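# Find the light check weight, place it on dish

## Task

Four check weights are present and exactly one weighs less than the rest. Identify it (the balance pointer sits over the white mark when both pans hold equal mass and leans toward the lighter pan otherwise) and set that weight lying flat on the red dish, while the three heavier weights stay off the dish. Nothing may end up inside or beneath any furniture. Apart from the weights and the dish, every object must finish resting directly on the same piece of furniture it started on. The result must hold without any robot supporting it, and at the end the grippers must release and the arms must move away.

## Robot and tools

Robots: three identical i2rt Big YAM arms named arm1, arm2 and arm3. Each has six joints, a two-finger gripper and a wrist camera. With joints 1 and 6 at zero and the hand level and facing forward, the wrist camera rides on top of the hand and looks toward the fingertips. The hand reaches roughly 1.0 m from the joint 1 axis when fully stretched. Two fixed room cameras, room_a and room_b, watch the scene; the wrist cameras are arm1_cam_wrist, arm2_cam_wrist and arm3_cam_wrist.

Frame: one shared scene frame with its origin on the floor and +z upward. The hand point is midway between the fingertips; the hand z axis runs along the fingers and the fingers open and close along the hand y axis. Foot poses are not printed. Commands, however, are in joint space, not Cartesian.

execute_actions takes "actions", a list holding either one action or none, and optional "cameras". An action is an object keyed by robot name; each robot gets {"joints": {...}} with any subset of joint1_rad, joint2_rad, joint3_rad, joint4_rad, joint5_rad, joint6_rad (radians) and gripper_m (metres). Every value is an absolute target for that joint, not an offset from its current position. So each arm has its own separate map of named values, not one shared list. Ranges and done-tolerances: joint1_rad -2.879 to 2.879 (±0.045), rotation of the whole arm about its foot, positive counter-clockwise seen from above, 0 extends the arm the way the foot faces; joint2_rad 0 to 3.141 (±0.14), shoulder, 0 has the upper arm pointing back about level, increasing lifts it up then forward; joint3_rad 0 to 3.019 (±0.09), elbow, 0 folds the forearm onto the upper arm, increasing opens it; joint4_rad -1.692 to 1.57 (±0.055), hand pitch, positive tips the fingers up; joint5_rad -1.57 to 1.57 (±0.03), sideways hand swing, positive toward the arm's right; joint6_rad -2.094 to 2.094 (±0.035), hand roll, positive clockwise viewed from behind the hand; gripper_m 0 to 0.093 (±0.003), fingertip gap, grip force about 50 to 62 N per pad, lower on some grippers. All motions in an action begin at once and may finish at different moments; joints run at different speeds, so the hand can sweep a wide path. Joints or robots left out may keep pushing toward earlier targets. An unknown key or out-of-range number rejects the whole call and nothing moves. "cameras" omitted, null or ["all"] returns all images; [] returns none. An empty actions list just reports state and images.

wait takes "seconds" (0 to 10) and commands nothing; it returns the same report as an empty action. zoom_image takes "camera" and "region" [x0, y0, x1, y1] in pixels of that camera's latest full image, origin at top-left, at most 504 by 504 pixels. finished_scene takes "scene" (an integer) and ends that scene irreversibly after the last command is held; its result says whether the task succeeded and gives the next task. Answering without a tool call ends everything.

Result lines: joint_positions gives current joint values. joint_status tells how each commanded joint of the last accepted action ended: reaching target, "off_target" (stopped short, possibly still pushing), "contact_stop" or "time_out" (target dropped, joint holds where it stopped; a timed-out joint may instead keep a target no more than 0.375, 0.375, 0.113, 0.225, 0.075, 0.3 rad from where it is for joints 1 to 6, and keeps pushing, moving there if freed). "joint command not followed", usually with a "cause:" line, means a safety check held back that arm's joint targets (gripper targets still run); such joints read "not_followed" and may be retried with later actions until valid targets arrive or the path clears. Calls without an action never show that line. on_its_own lists what the robots do that the call did not order; its "held at" is the held target, not the position. To relieve pushing, send a joint its reported position. Tiny target changes may not move a joint. Joints holding a load sink over time. If a call reports a stop, later moving calls in the same reply are skipped.

Heat: holding loads, including while you are thinking, warms motors. A MOTOR HOT line appears at 85 °C; at 100 °C the arm and gripper go limp until cooled, logged as OVER-TEMPERATURE FAULT, and its unfinished keys read "limit_stop_at_motor_heat" (resend those targets). Some heat carries into the next scene.

Avoid: arms do not stop on contact and can push hard, so avoid driving into furniture or objects. Never press two robots against each other (that ends the run) and avoid arm collisions; the self/inter-arm check may act late and ignores fingers, gripper housings and wrist cameras, and no line reports robot contact. Object contact between robots is fine. Do not drop, slam or knock anything, push anything off the work area or onto the floor, or let anything go into or under furniture. Loose objects may occasionally be nudged by outside disturbances. The simulation keeps running while you compose replies, holding the last command. Fewer and quicker motions are better.

Each tool is called after "Emit:" as name([rows], argument=value, ...), one row to a line, values as JSON.

## Session

I'll start by looking at the current state and the camera images.

Emit:
execute_actions(actions=[])

Scene clock: 0.00 s.
arm1.joint_positions: joint1_rad=-0.339 joint2_rad=+0.399 joint3_rad=+1.330 joint4_rad=-1.595 joint5_rad=-0.008 joint6_rad=+0.731 gripper_m=+0.095
arm1.joint_status: not commanded
arm1.hand: x=+1.0189 y=-0.2700 z=+1.2670 quat_wxyz=(-0.308, +0.043, -0.899, -0.307) (m; scene frame)
arm2.joint_positions: joint1_rad=+0.408 joint2_rad=+0.259 joint3_rad=+1.650 joint4_rad=-1.227 joint5_rad=-0.268 joint6_rad=+0.337 gripper_m=+0.094
arm2.joint_status: not commanded
arm2.hand: x=+0.0780 y=-0.0474 z=+1.6064 quat_wxyz=(-0.370, +0.449, -0.470, -0.664) (m; scene frame)
arm3.joint_positions: joint1_rad=-0.087 joint2_rad=+0.302 joint3_rad=+1.430 joint4_rad=-1.249 joint5_rad=+0.128 joint6_rad=-0.517 gripper_m=+0.095
arm3.joint_status: not commanded
arm3.hand: x=-0.9975 y=+0.4595 z=+1.3990 quat_wxyz=(-0.647, +0.515, -0.542, -0.150) (m; scene frame)
pictures: arm1_cam_wrist, arm2_cam_wrist, arm3_cam_wrist, room_a, room_b
Images, in order (width x height): arm1_cam_wrist 504x504, arm2_cam_wrist 504x504, arm3_cam_wrist 504x504, room_a 672x504, room_b 672x504.

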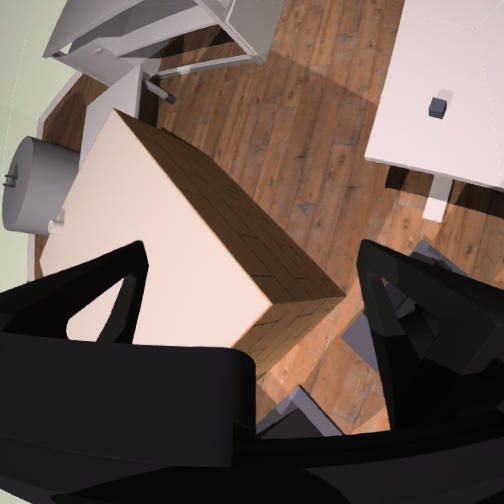

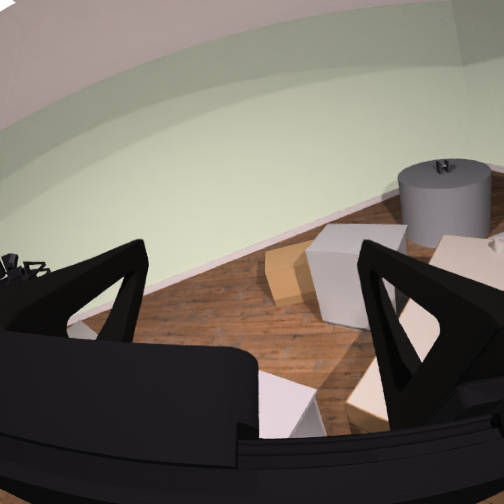

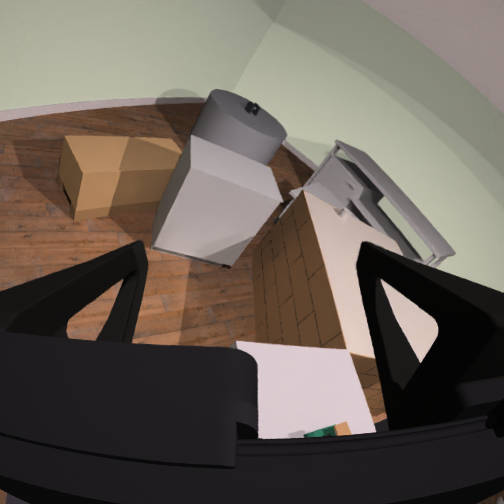

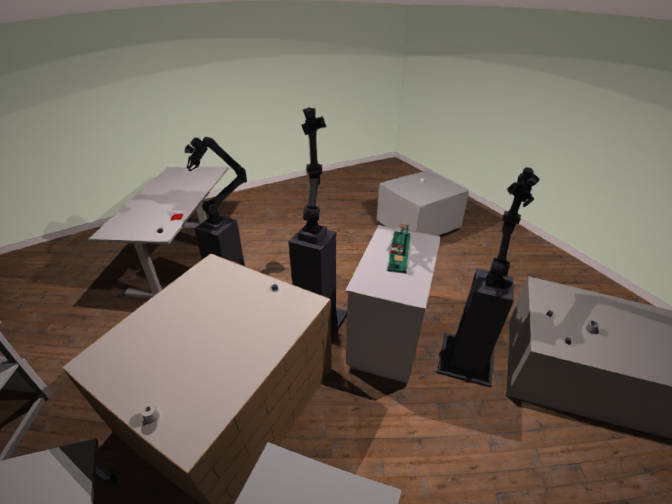

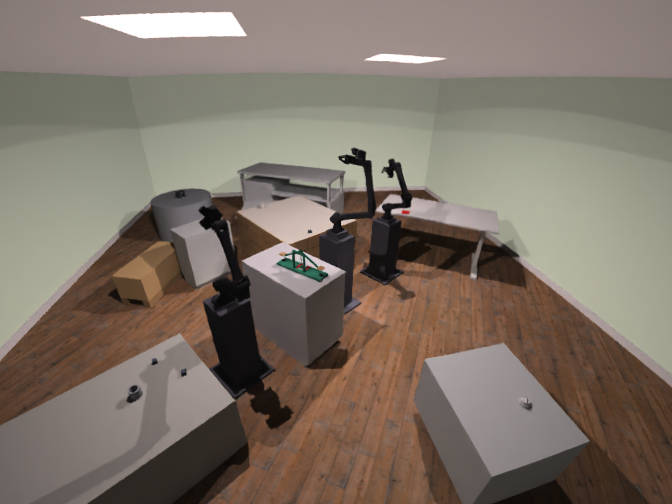

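Emit:
zoom_image(camera="room_a", region=[330, 200, 470, 320])

Emit:
zoom_image(camera="room_b", region=[230, 220, 370, 320])

Emit:
zoom_image(camera="room_a", region=[500, 270, 672, 400])

Emit:
zoom_image(camera="room_a", region=[80, 130, 300, 310])

Region (330, 200, 470, 320) of room_a's 672x504 image, scaled by 3.600, with more detail than that image has; it fills the top 432 rows of this view, and the rest is white.

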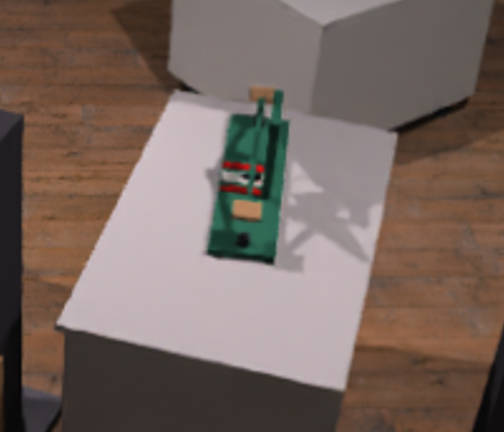

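Region (230, 220, 370, 320) of room_b's 672x504 image, scaled by 3.600, with more detail than that image has; it fills the top 360 rows of this view, and the rest is white.

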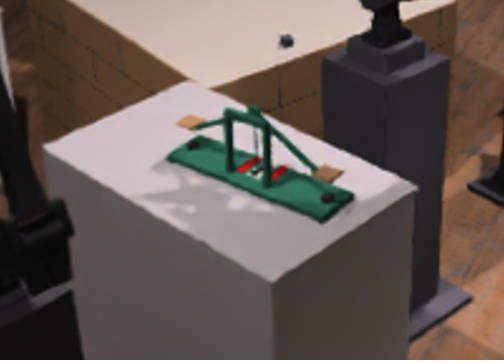

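Region (500, 270, 672, 400) of room_a's 672x504 image, scaled by 2.930, with more detail than that image has; it fills the top 381 rows of this view, and the rest is white.

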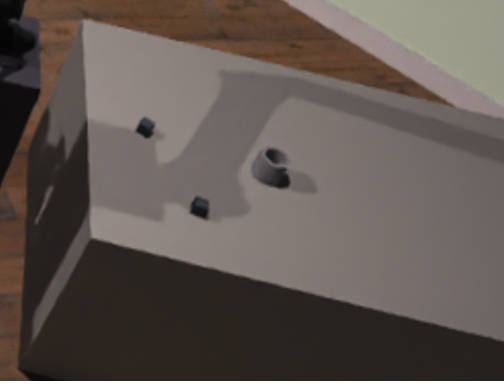

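Region (80, 130, 300, 310) of room_a's 672x504 image, scaled by 2.291, with more detail than that image has; it fills the top 412 rows of this view, and the rest is white.

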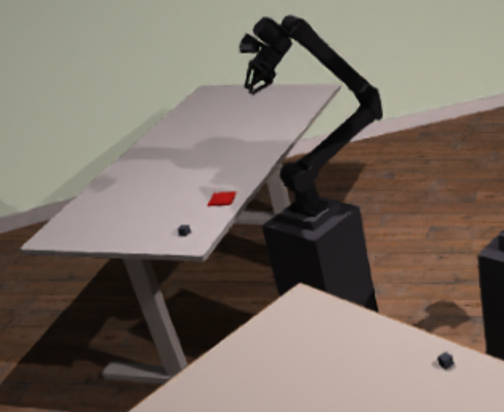

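Emit:
execute_actions([
  {"arm1": {"joints": {"joint1_rad": -1.2, "joint2_rad": 1.3, "joint3_rad": 1.3, "joint4_rad": -1.2, "joint5_rad": 0, "joint6_rad": 0}}, "arm2": {"joints": {"joint1_rad": -0.4, "joint2_rad": 1.3, "joint3_rad": 1.3, "joint4_rad": -1.2, "joint5_rad": 0, "joint6_rad": 0}}, "arm3": {"joints": {"joint1_rad": 1.4, "joint2_rad": 1.3, "joint3_rad": 1.3, "joint4_rad": -1.2, "joint5_rad": 0, "joint6_rad": 0}}},
])

Scene clock: 5.37 s.
arm1.joint_positions: joint1_rad=-1.204 joint2_rad=+1.307 joint3_rad=+1.286 joint4_rad=-1.211 joint5_rad=-0.001 joint6_rad=+0.007 gripper_m=+0.095
arm1.joint_status: all done
arm1.hand: x=+1.3881 y=-0.3801 z=+1.0447 quat_wxyz=(-0.166, -0.024, -0.986, +0.005) (m; scene frame)
arm2.joint_positions: joint1_rad=-0.399 joint2_rad=+1.300 joint3_rad=+1.293 joint4_rad=-1.212 joint5_rad=+0.000 joint6_rad=+0.010 gripper_m=+0.094
arm2.joint_status: all done
arm2.hand: x=+0.4537 y=+0.2795 z=+1.1753 quat_wxyz=(-0.160, +0.355, -0.919, -0.064) (m; scene frame)
arm3.joint_positions: joint1_rad=+1.404 joint2_rad=+1.310 joint3_rad=+1.294 joint4_rad=-1.206 joint5_rad=+0.000 joint6_rad=-0.012 gripper_m=+0.095
arm3.joint_status: all done
arm3.hand: x=-1.4472 y=+0.6239 z=+1.0516 quat_wxyz=(-0.047, +0.952, -0.254, -0.166) (m; scene frame)
pictures: arm1_cam_wrist, arm2_cam_wrist, arm3_cam_wrist, room_a, room_b
Images, in order (width x height): arm1_cam_wrist 504x504, arm2_cam_wrist 504x504, arm3_cam_wrist 504x504, room_a 672x504, room_b 672x504.

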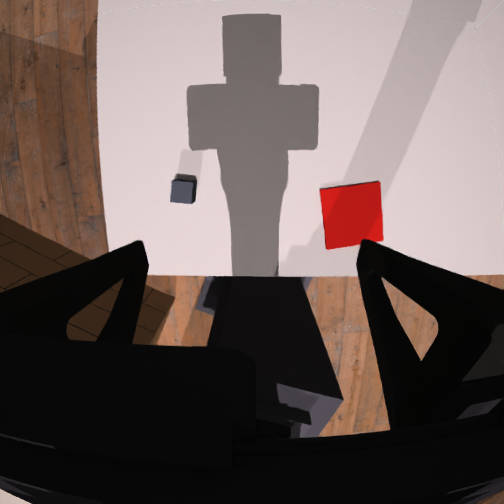

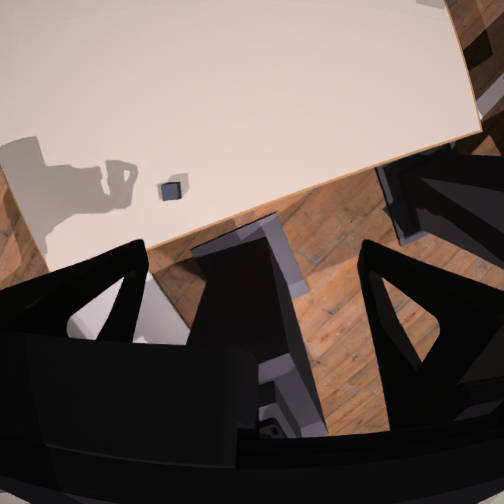

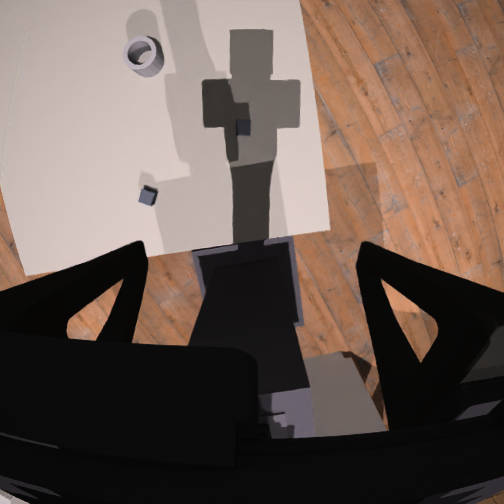

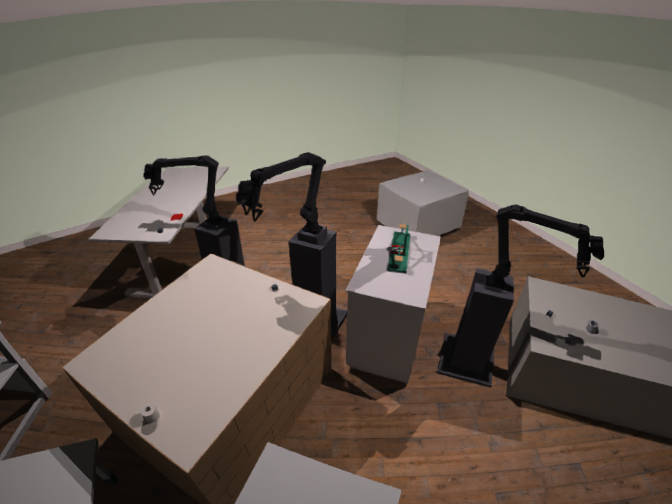

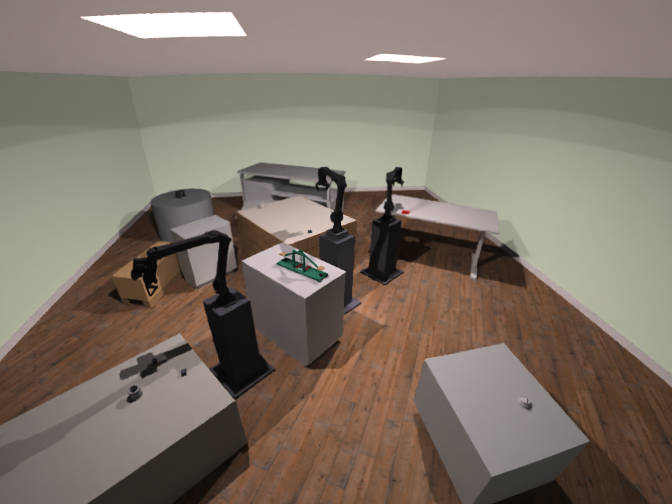

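Emit:
execute_actions([
  {"arm1": {"joints": {"joint1_rad": -0.98, "joint2_rad": 1.689, "joint3_rad": 1.348, "joint4_rad": -1.23}}, "arm2": {"joints": {"joint1_rad": -0.115, "joint2_rad": 1.734, "joint3_rad": 1.342, "joint4_rad": -1.179}}, "arm3": {"joints": {"joint1_rad": 1.43, "joint2_rad": 1.902, "joint3_rad": 1.471, "joint4_rad": -1.14}}},
])

Scene clock: 16.50 s.
arm1.joint_positions: joint1_rad=-0.970 joint2_rad=+1.692 joint3_rad=+1.329 joint4_rad=-1.217 joint5_rad=+0.000 joint6_rad=+0.006 gripper_m=+0.095
arm1.joint_status: all done
arm1.hand: x=+1.4164 y=-0.2686 z=+0.8869 quat_wxyz=(+0.007, +0.093, -0.996, +0.003) (m; scene frame)
arm2.joint_positions: joint1_rad=-0.103 joint2_rad=+1.749 joint3_rad=+1.301 joint4_rad=-1.190 joint5_rad=-0.001 joint6_rad=+0.008 gripper_m=+0.094
arm2.joint_status: all done
arm2.hand: x=+0.3642 y=+0.3888 z=+0.9756 quat_wxyz=(+0.032, +0.494, -0.869, +0.017) (m; scene frame)
arm3.joint_positions: joint1_rad=+1.426 joint2_rad=+1.904 joint3_rad=+1.458 joint4_rad=-1.146 joint5_rad=+0.000 joint6_rad=-0.011 gripper_m=+0.095
arm3.joint_status: all done
arm3.hand: x=-1.5338 y=+0.6613 z=+0.8302 quat_wxyz=(+0.002, +0.969, -0.248, +0.011) (m; scene frame)
pictures: arm1_cam_wrist, arm2_cam_wrist, arm3_cam_wrist, room_a, room_b
Images, in order (width x height): arm1_cam_wrist 504x504, arm2_cam_wrist 504x504, arm3_cam_wrist 504x504, room_a 672x504, room_b 672x504.

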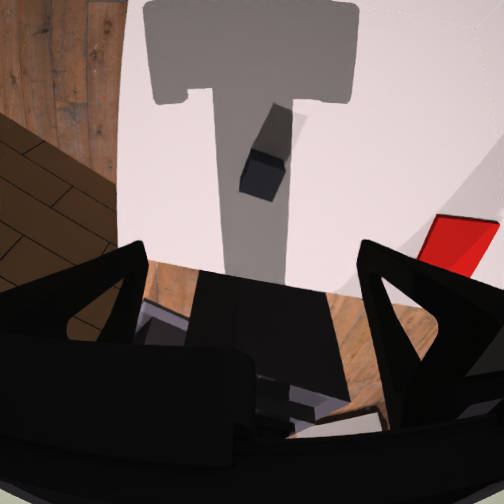

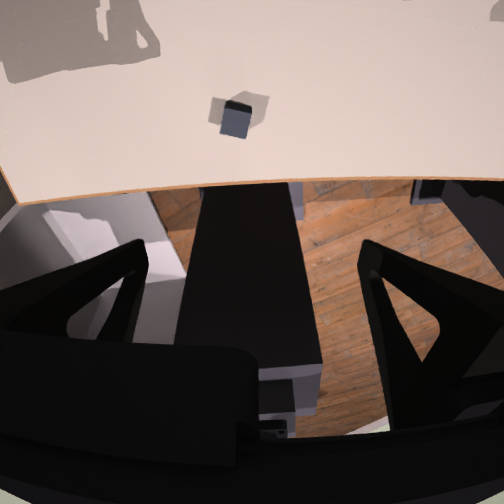

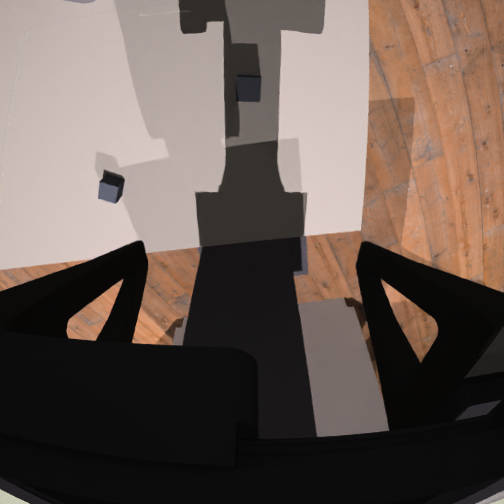

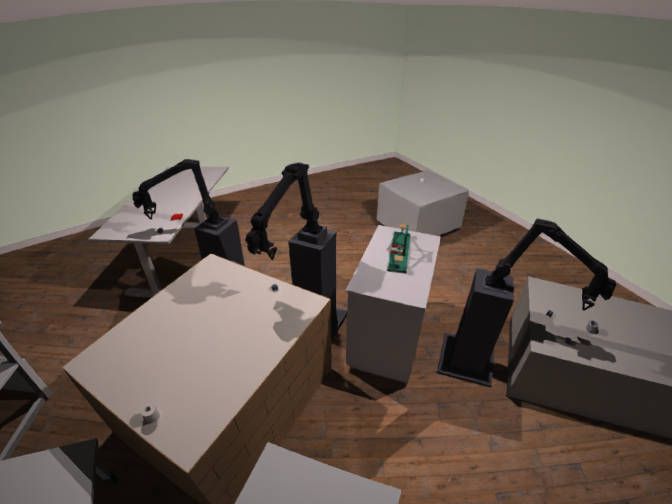

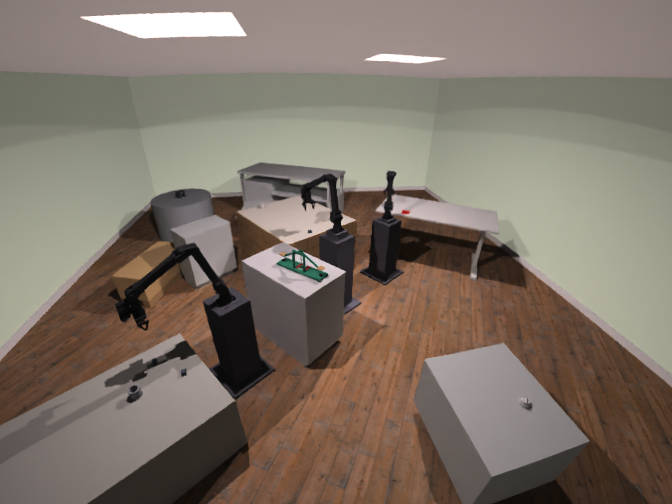

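Emit:
zoom_image(camera="arm2_cam_wrist", region=[176, 70, 302, 196])

Emit:
zoom_image(camera="arm3_cam_wrist", region=[60, 40, 312, 250])

Emit:
zoom_image(camera="arm1_cam_wrist", region=[200, 120, 326, 246])

Region (176, 70, 302, 196) of arm2_cam_wrist's 504x504 image, scaled by 4.000, with more detail than that image has.

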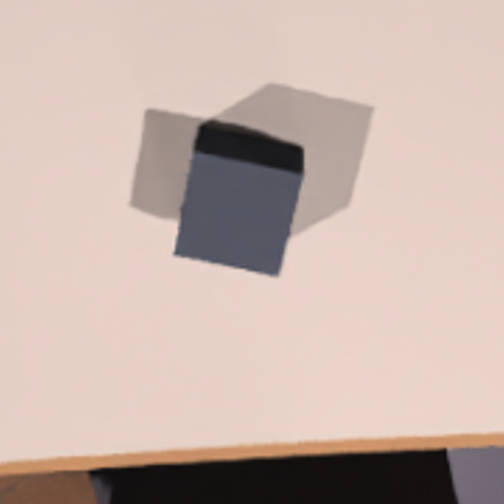

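Region (60, 40, 312, 250) of arm3_cam_wrist's 504x504 image, scaled by 2.000, with more detail than that image has.

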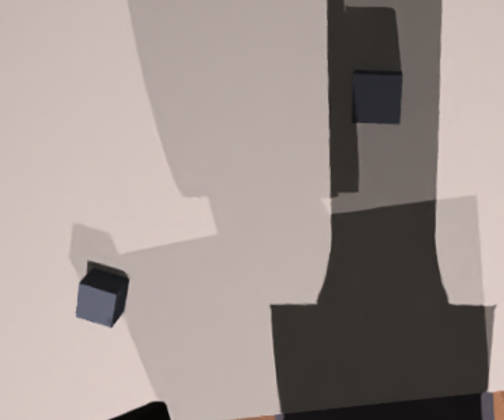

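Region (200, 120, 326, 246) of arm1_cam_wrist's 504x504 image, scaled by 4.000, with more detail than that image has.

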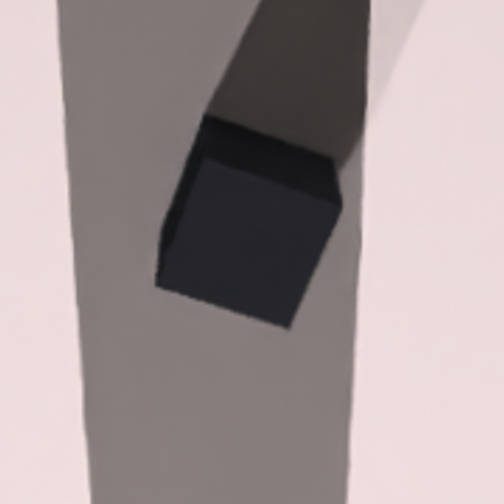

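Emit:
execute_actions([
  {"arm1": {"joints": {"joint1_rad": -0.991, "joint2_rad": 1.70, "joint3_rad": 1.125, "joint4_rad": -0.985, "joint6_rad": 0.34}}, "arm2": {"joints": {"joint1_rad": -0.065, "joint2_rad": 1.98, "joint3_rad": 1.06, "joint4_rad": -0.63, "joint6_rad": 0.26}}, "arm3": {"joints": {"joint1_rad": 1.432, "joint2_rad": 2.328, "joint3_rad": 1.46, "joint4_rad": -0.68}}},
])

Scene clock: 34.93 s.
arm1.joint_positions: joint1_rad=-0.982 joint2_rad=+1.692 joint3_rad=+1.117 joint4_rad=-1.000 joint5_rad=+0.000 joint6_rad=+0.333 gripper_m=+0.095
arm1.joint_status: all done
arm1.hand: x=+1.3825 y=-0.2810 z=+0.8150 quat_wxyz=(+0.004, -0.076, -0.997, +0.003) (m; scene frame)
arm2.joint_positions: joint1_rad=-0.072 joint2_rad=+1.988 joint3_rad=+1.041 joint4_rad=-0.644 joint5_rad=-0.001 joint6_rad=+0.250 gripper_m=+0.094
arm2.joint_status: all done
arm2.hand: x=+0.3367 y=+0.3707 z=+0.7886 quat_wxyz=(+0.011, +0.401, -0.916, +0.007) (m; scene frame)
arm3.joint_positions: joint1_rad=+1.426 joint2_rad=+2.330 joint3_rad=+1.444 joint4_rad=-0.692 joint5_rad=+0.000 joint6_rad=-0.011 gripper_m=+0.095
arm3.joint_status: all done
arm3.hand: x=-1.5529 y=+0.6725 z=+0.5914 quat_wxyz=(+0.000, +0.969, -0.248, +0.004) (m; scene frame)
pictures: arm1_cam_wrist, arm2_cam_wrist, arm3_cam_wrist, room_a, room_b
Images, in order (width x height): arm1_cam_wrist 504x504, arm2_cam_wrist 504x504, arm3_cam_wrist 504x504, room_a 672x504, room_b 672x504.

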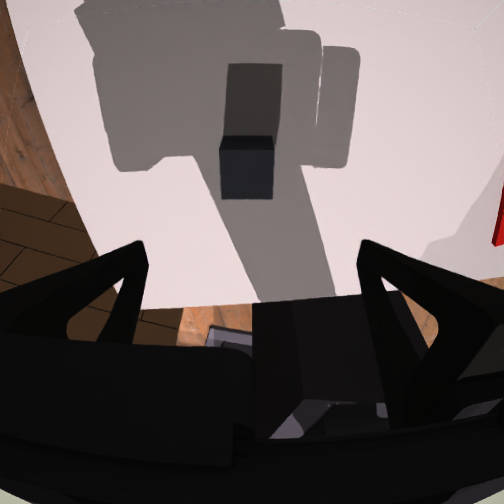

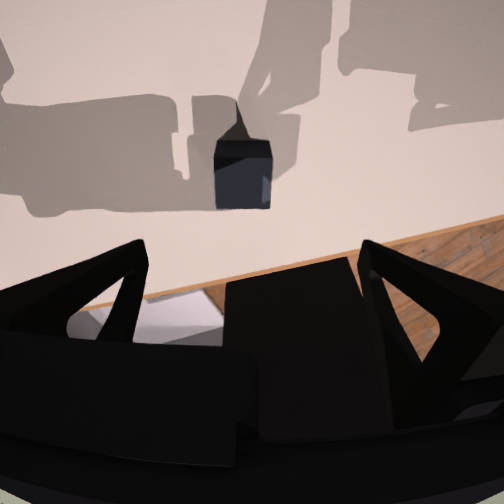

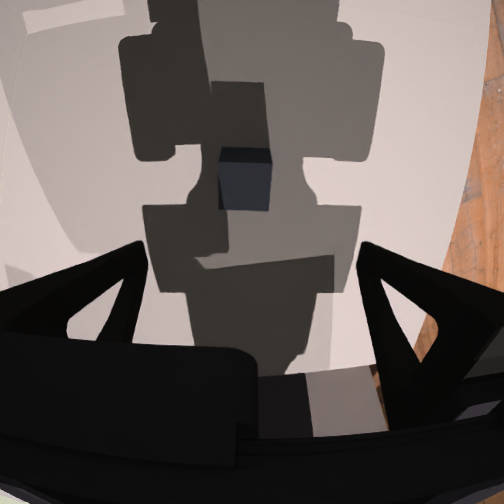

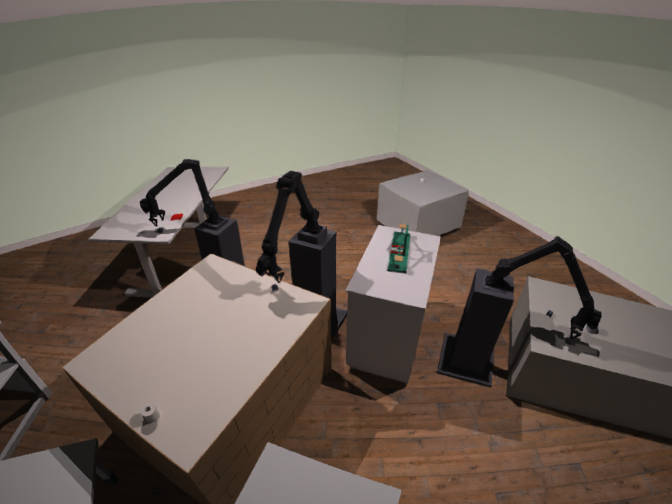

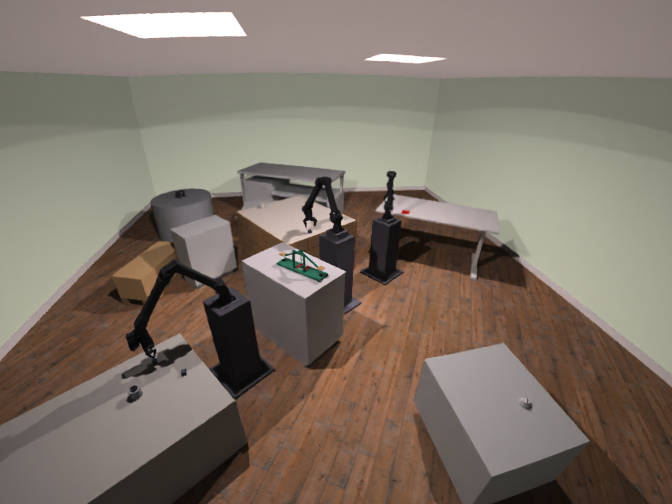

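Emit:
zoom_image(camera="arm3_cam_wrist", region=[126, 120, 378, 288])

Emit:
zoom_image(camera="arm2_cam_wrist", region=[126, 120, 378, 288])

Emit:
zoom_image(camera="arm1_cam_wrist", region=[126, 120, 378, 288])

Region (126, 120, 378, 288) of arm3_cam_wrist's 504x504 image, scaled by 2.000, with more detail than that image has.

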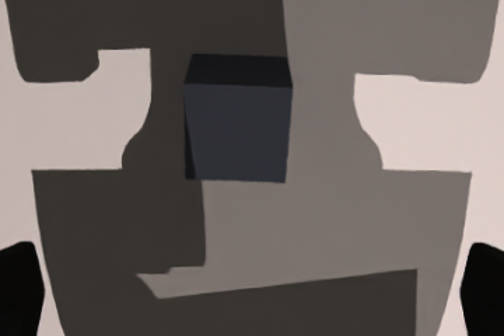

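Region (126, 120, 378, 288) of arm2_cam_wrist's 504x504 image, scaled by 2.000, with more detail than that image has.

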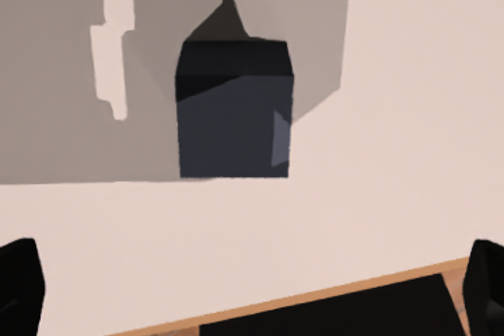

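Region (126, 120, 378, 288) of arm1_cam_wrist's 504x504 image, scaled by 2.000, with more detail than that image has.

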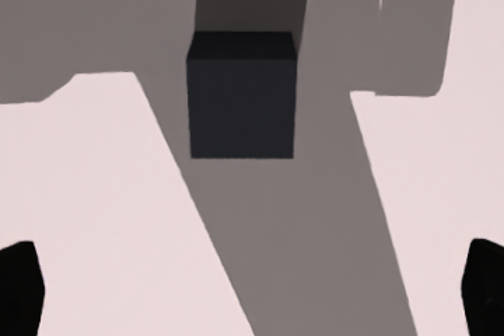

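Emit:
execute_actions([
  {"arm1": {"joints": {"joint1_rad": -1.545, "joint6_rad": 0.0}}, "arm2": {"joints": {"joint1_rad": -0.06, "joint2_rad": 2.12, "joint3_rad": 1.095, "joint4_rad": -0.495}}, "arm3": {"joints": {"joint1_rad": 1.442, "joint2_rad": 2.476, "joint3_rad": 1.508, "joint4_rad": -0.574}}},
])

Scene clock: 41.83 s.
arm1.joint_positions: joint1_rad=-1.555 joint2_rad=+1.692 joint3_rad=+1.117 joint4_rad=-0.996 joint5_rad=+0.000 joint6_rad=+0.008 gripper_m=+0.095
arm1.joint_status: all done
arm1.hand: x=+1.3555 y=-0.5371 z=+0.8165 quat_wxyz=(+0.002, -0.200, -0.980, +0.003) (m; scene frame)
arm2.joint_positions: joint1_rad=-0.072 joint2_rad=+2.132 joint3_rad=+1.071 joint4_rad=-0.510 joint5_rad=-0.001 joint6_rad=+0.250 gripper_m=+0.094
arm2.joint_status: all done
arm2.hand: x=+0.3421 y=+0.3810 z=+0.7311 quat_wxyz=(+0.003, +0.400, -0.916, +0.001) (m; scene frame)
arm3.joint_positions: joint1_rad=+1.437 joint2_rad=+2.475 joint3_rad=+1.497 joint4_rad=-0.584 joint5_rad=+0.000 joint6_rad=-0.011 gripper_m=+0.095
arm3.joint_status: all done
arm3.hand: x=-1.5605 y=+0.6695 z=+0.5233 quat_wxyz=(-0.002, +0.970, -0.242, -0.004) (m; scene frame)
pictures: arm1_cam_wrist, arm2_cam_wrist, arm3_cam_wrist, room_a, room_b
Images, in order (width x height): arm1_cam_wrist 504x504, arm2_cam_wrist 504x504, arm3_cam_wrist 504x504, room_a 672x504, room_b 672x504.

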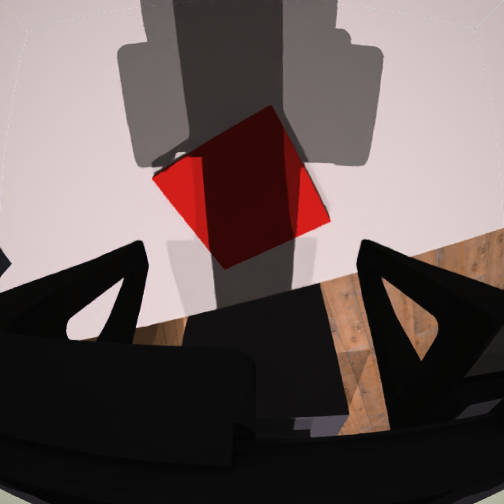

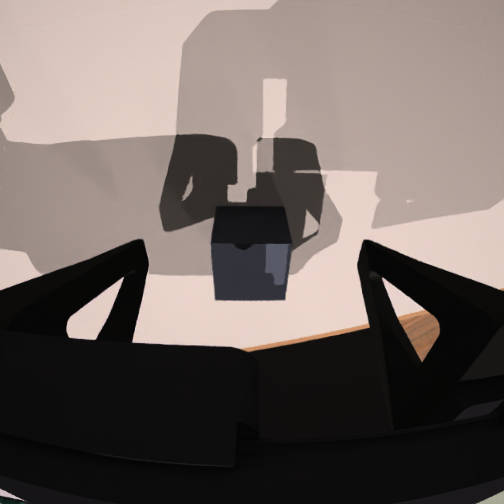

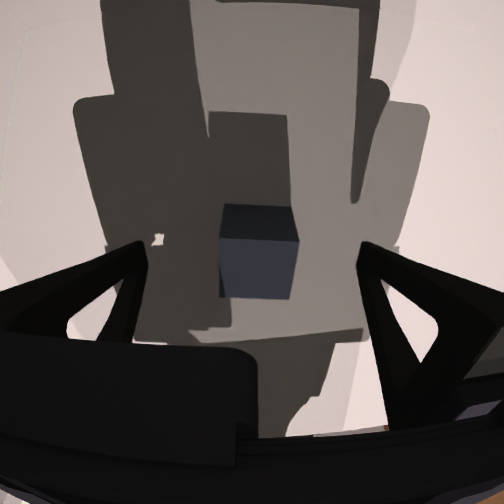

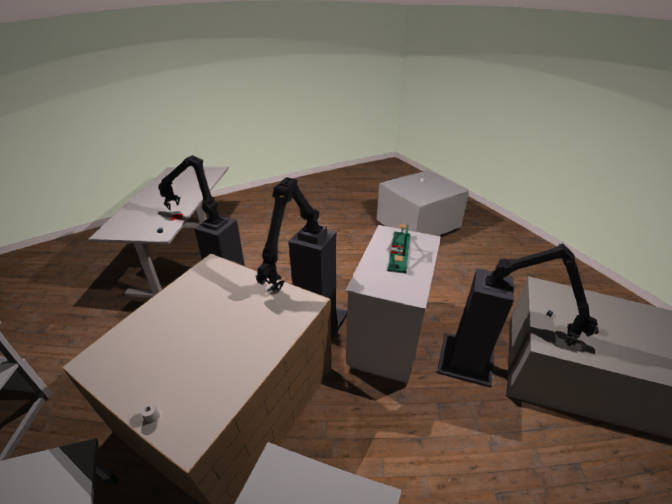

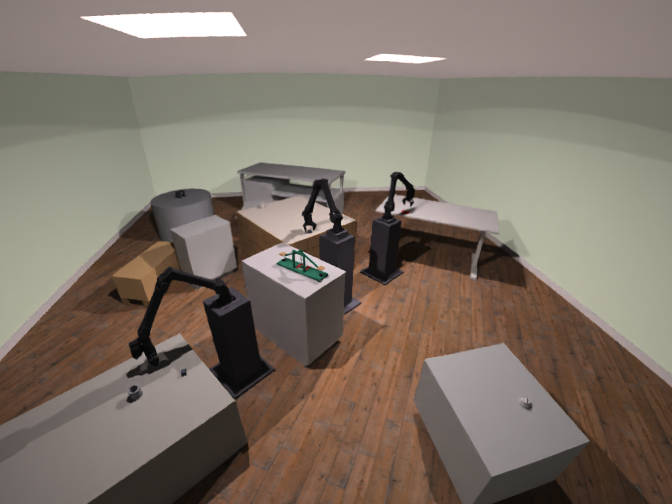

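Emit:
zoom_image(camera="room_b", region=[120, 330, 200, 390])

Emit:
zoom_image(camera="room_a", region=[235, 250, 315, 310])

Emit:
zoom_image(camera="room_b", region=[280, 200, 340, 245])

Region (120, 330, 200, 390) of room_b's 672x504 image, scaled by 6.300, with more detail than that image has; it fills the top 378 rows of this view, and the rest is white.

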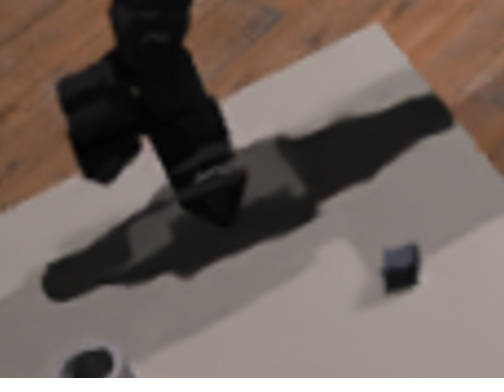

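Region (235, 250, 315, 310) of room_a's 672x504 image, scaled by 6.300, with more detail than that image has; it fills the top 378 rows of this view, and the rest is white.

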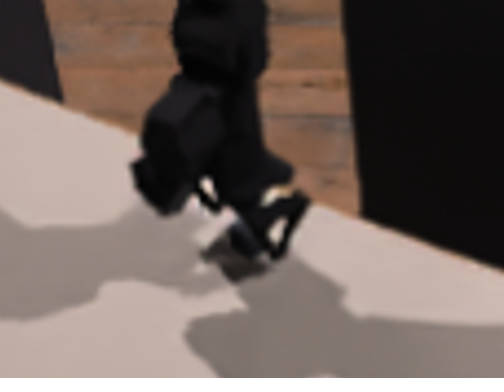

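Region (280, 200, 340, 245) of room_b's 672x504 image, scaled by 8.400, with more detail than that image has; it fills the top 378 rows of this view, and the rest is white.

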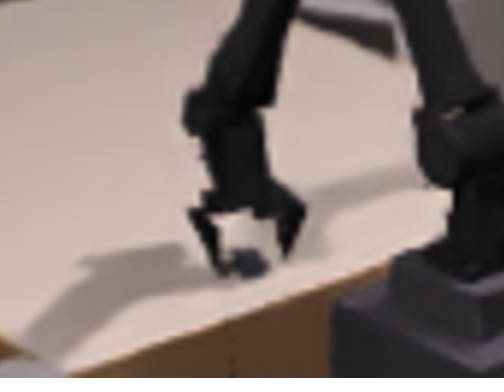

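Emit:
execute_actions([
  {"arm2": {"joints": {"gripper_m": 0.02}}, "arm3": {"joints": {"gripper_m": 0.02}}},
], cameras=["arm2_cam_wrist", "arm3_cam_wrist", "room_b"])

Scene clock: 43.53 s.
arm1.joint_positions: joint1_rad=-1.555 joint2_rad=+1.692 joint3_rad=+1.117 joint4_rad=-0.996 joint5_rad=+0.000 joint6_rad=+0.007 gripper_m=+0.095
arm1.joint_status: not commanded
arm1.hand: x=+1.3555 y=-0.5371 z=+0.8165 quat_wxyz=(+0.002, -0.199, -0.980, +0.003) (m; scene frame)
arm2.joint_positions: joint1_rad=-0.072 joint2_rad=+2.132 joint3_rad=+1.071 joint4_rad=-0.509 joint5_rad=-0.001 joint6_rad=+0.251 gripper_m=+0.029
arm2.joint_status: gripper_m off_target (ended at +0.029, target +0.020)
arm2.hand: x=+0.3420 y=+0.3813 z=+0.7311 quat_wxyz=(+0.003, +0.400, -0.916, +0.000) (m; scene frame)
arm3.joint_positions: joint1_rad=+1.437 joint2_rad=+2.475 joint3_rad=+1.497 joint4_rad=-0.584 joint5_rad=+0.001 joint6_rad=-0.011 gripper_m=+0.029
arm3.joint_status: gripper_m off_target (ended at +0.029, target +0.020)
arm3.hand: x=-1.5604 y=+0.6696 z=+0.5233 quat_wxyz=(-0.002, +0.970, -0.242, -0.004) (m; scene frame)
pictures: arm2_cam_wrist, arm3_cam_wrist, room_b
Images, in order (width x height): arm2_cam_wrist 504x504, arm3_cam_wrist 504x504, room_b 672x504.

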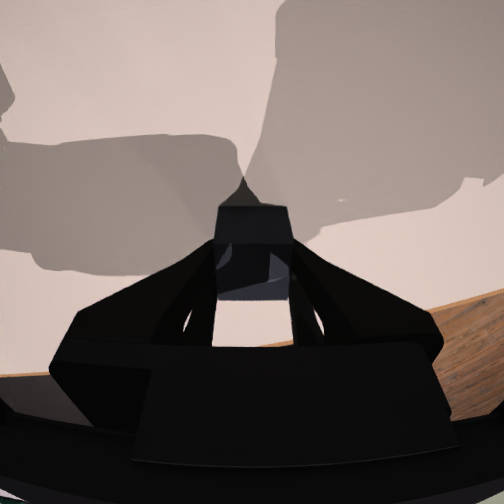

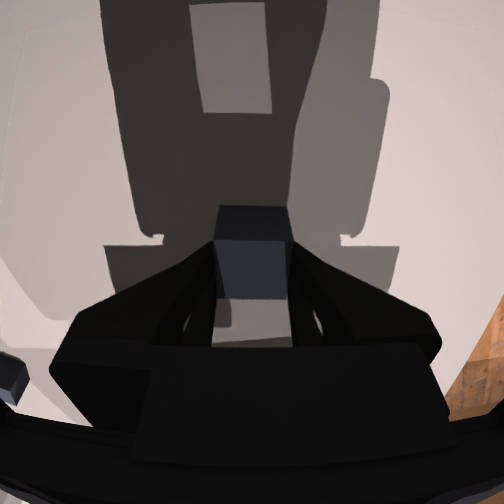

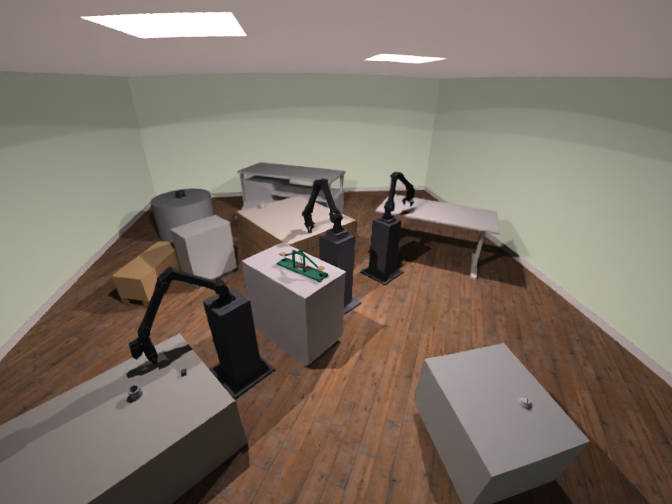

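Emit:
execute_actions([
  {"arm2": {"joints": {"joint1_rad": 0.35, "joint2_rad": 1.3, "joint3_rad": 1.36, "joint4_rad": -1.25, "joint6_rad": 0.0}}, "arm3": {"joints": {"joint1_rad": 0.0, "joint2_rad": 1.5, "joint3_rad": 1.76, "joint4_rad": -1.45}}},
], cameras=["arm2_cam_wrist", "arm3_cam_wrist"])

Emit:
execute_actions([
  {"arm2": {"joints": {"joint1_rad": 1.95}}, "arm3": {"joints": {"joint1_rad": -1.55}}},
])

Scene clock: 49.80 s.
arm1.joint_positions: joint1_rad=-1.555 joint2_rad=+1.692 joint3_rad=+1.117 joint4_rad=-0.996 joint5_rad=+0.000 joint6_rad=+0.007 gripper_m=+0.095
arm1.joint_status: not commanded
arm1.hand: x=+1.3555 y=-0.5371 z=+0.8165 quat_wxyz=(+0.002, -0.199, -0.980, +0.003) (m; scene frame)
arm2.joint_positions: joint1_rad=+0.356 joint2_rad=+1.305 joint3_rad=+1.336 joint4_rad=-1.239 joint5_rad=-0.001 joint6_rad=+0.010 gripper_m=+0.029
arm2.joint_status: all done
arm2.hand: x=+0.1529 y=+0.4279 z=+1.1916 quat_wxyz=(-0.128, +0.668, -0.723, -0.124) (m; scene frame)
arm3.joint_positions: joint1_rad=-0.007 joint2_rad=+1.494 joint3_rad=+1.759 joint4_rad=-1.439 joint5_rad=+0.003 joint6_rad=-0.007 gripper_m=+0.029
arm3.joint_status: all done
arm3.hand: x=-0.8633 y=+0.8793 z=+1.1626 quat_wxyz=(-0.165, +0.555, -0.808, -0.110) (m; scene frame)
pictures: arm2_cam_wrist, arm3_cam_wrist
Images, in order (width x height): arm2_cam_wrist 504x504, arm3_cam_wrist 504x504.

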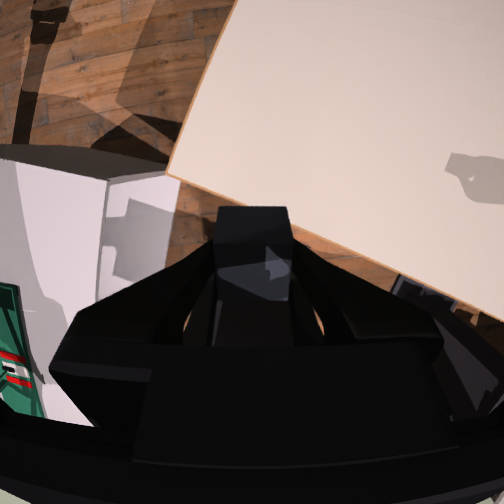

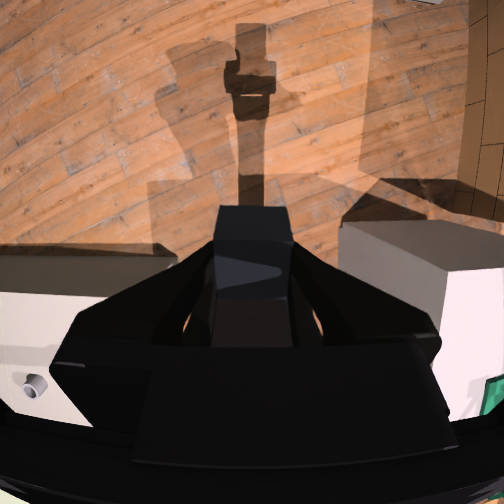

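Scene clock: 51.67 s.
arm1.joint_positions: joint1_rad=-1.555 joint2_rad=+1.692 joint3_rad=+1.117 joint4_rad=-0.996 joint5_rad=+0.000 joint6_rad=+0.007 gripper_m=+0.095
arm1.joint_status: not commanded
arm1.hand: x=+1.3555 y=-0.5371 z=+0.8165 quat_wxyz=(+0.002, -0.199, -0.980, +0.003) (m; scene frame)
arm2.joint_positions: joint1_rad=+1.950 joint2_rad=+1.316 joint3_rad=+1.336 joint4_rad=-1.239 joint5_rad=-0.002 joint6_rad=+0.008 gripper_m=+0.029
arm2.joint_status: all done
arm2.hand: x=-0.3367 y=-0.0069 z=+1.1910 quat_wxyz=(+0.000, +0.984, -0.027, -0.177) (m; scene frame)
arm3.joint_positions: joint1_rad=-1.557 joint2_rad=+1.512 joint3_rad=+1.759 joint4_rad=-1.439 joint5_rad=+0.002 joint6_rad=-0.007 gripper_m=+0.029
arm3.joint_status: all done
arm3.hand: x=-0.5596 y=+0.2083 z=+1.1533 quat_wxyz=(-0.186, -0.169, -0.967, +0.034) (m; scene frame)
pictures: arm1_cam_wrist, arm2_cam_wrist, arm3_cam_wrist, room_a, room_b
Images, in order (width x height): arm1_cam_wrist 504x504, arm2_cam_wrist 504x504, arm3_cam_wrist 504x504, room_a 672x504, room_b 672x504.

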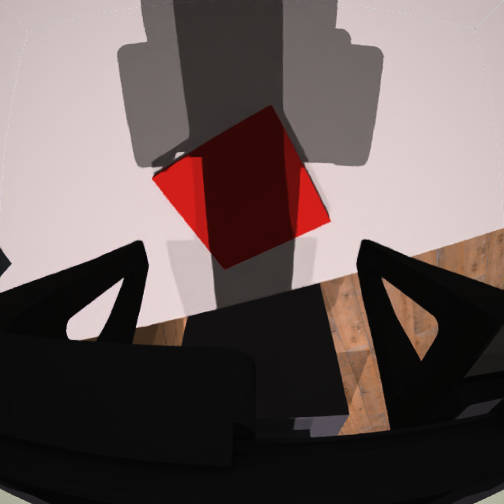

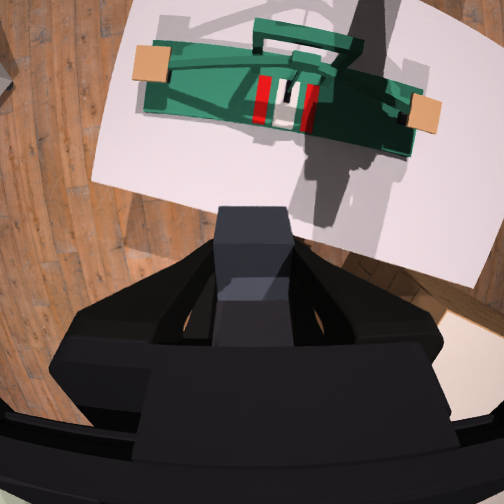

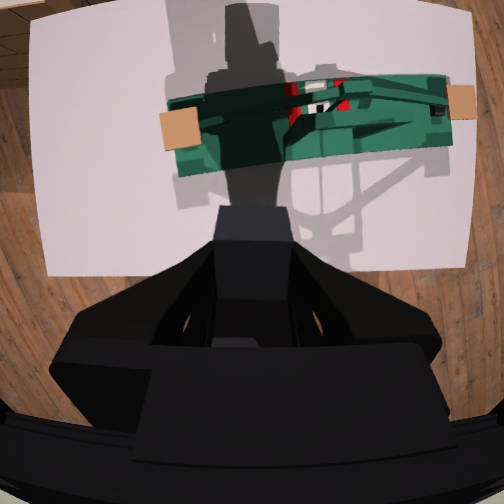

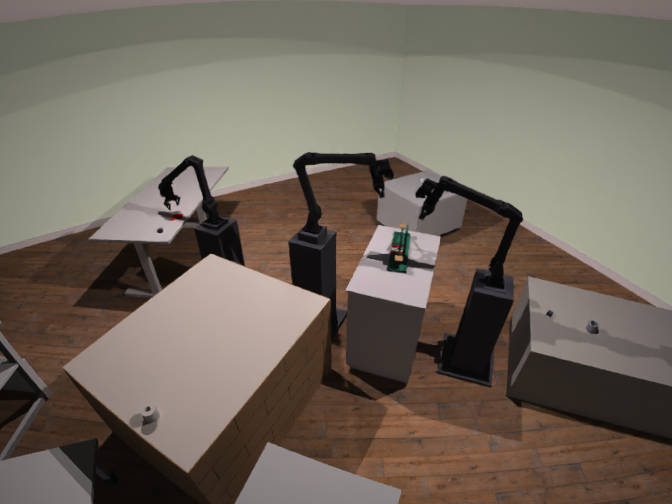

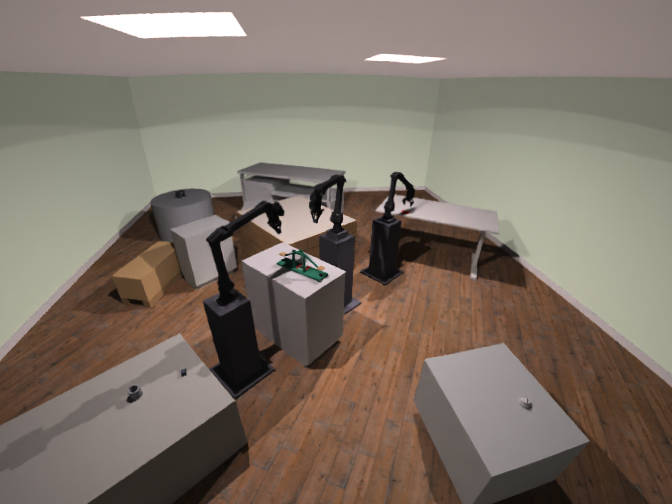

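Emit:
zoom_image(camera="arm2_cam_wrist", region=[110, 0, 470, 200])

Emit:
zoom_image(camera="arm3_cam_wrist", region=[140, 40, 500, 220])

Region (110, 0, 470, 200) of arm2_cam_wrist's 504x504 image, scaled by 1.400, with more detail than that image has.

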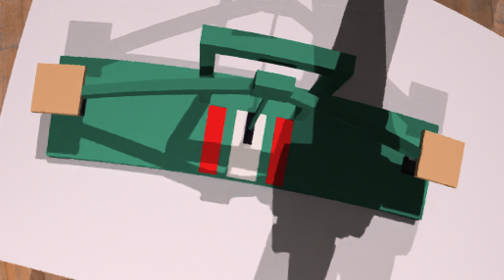

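Region (140, 40, 500, 220) of arm3_cam_wrist's 504x504 image, scaled by 1.400, with more detail than that image has.

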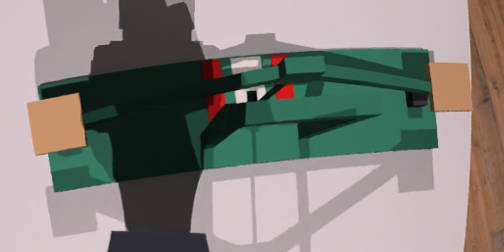

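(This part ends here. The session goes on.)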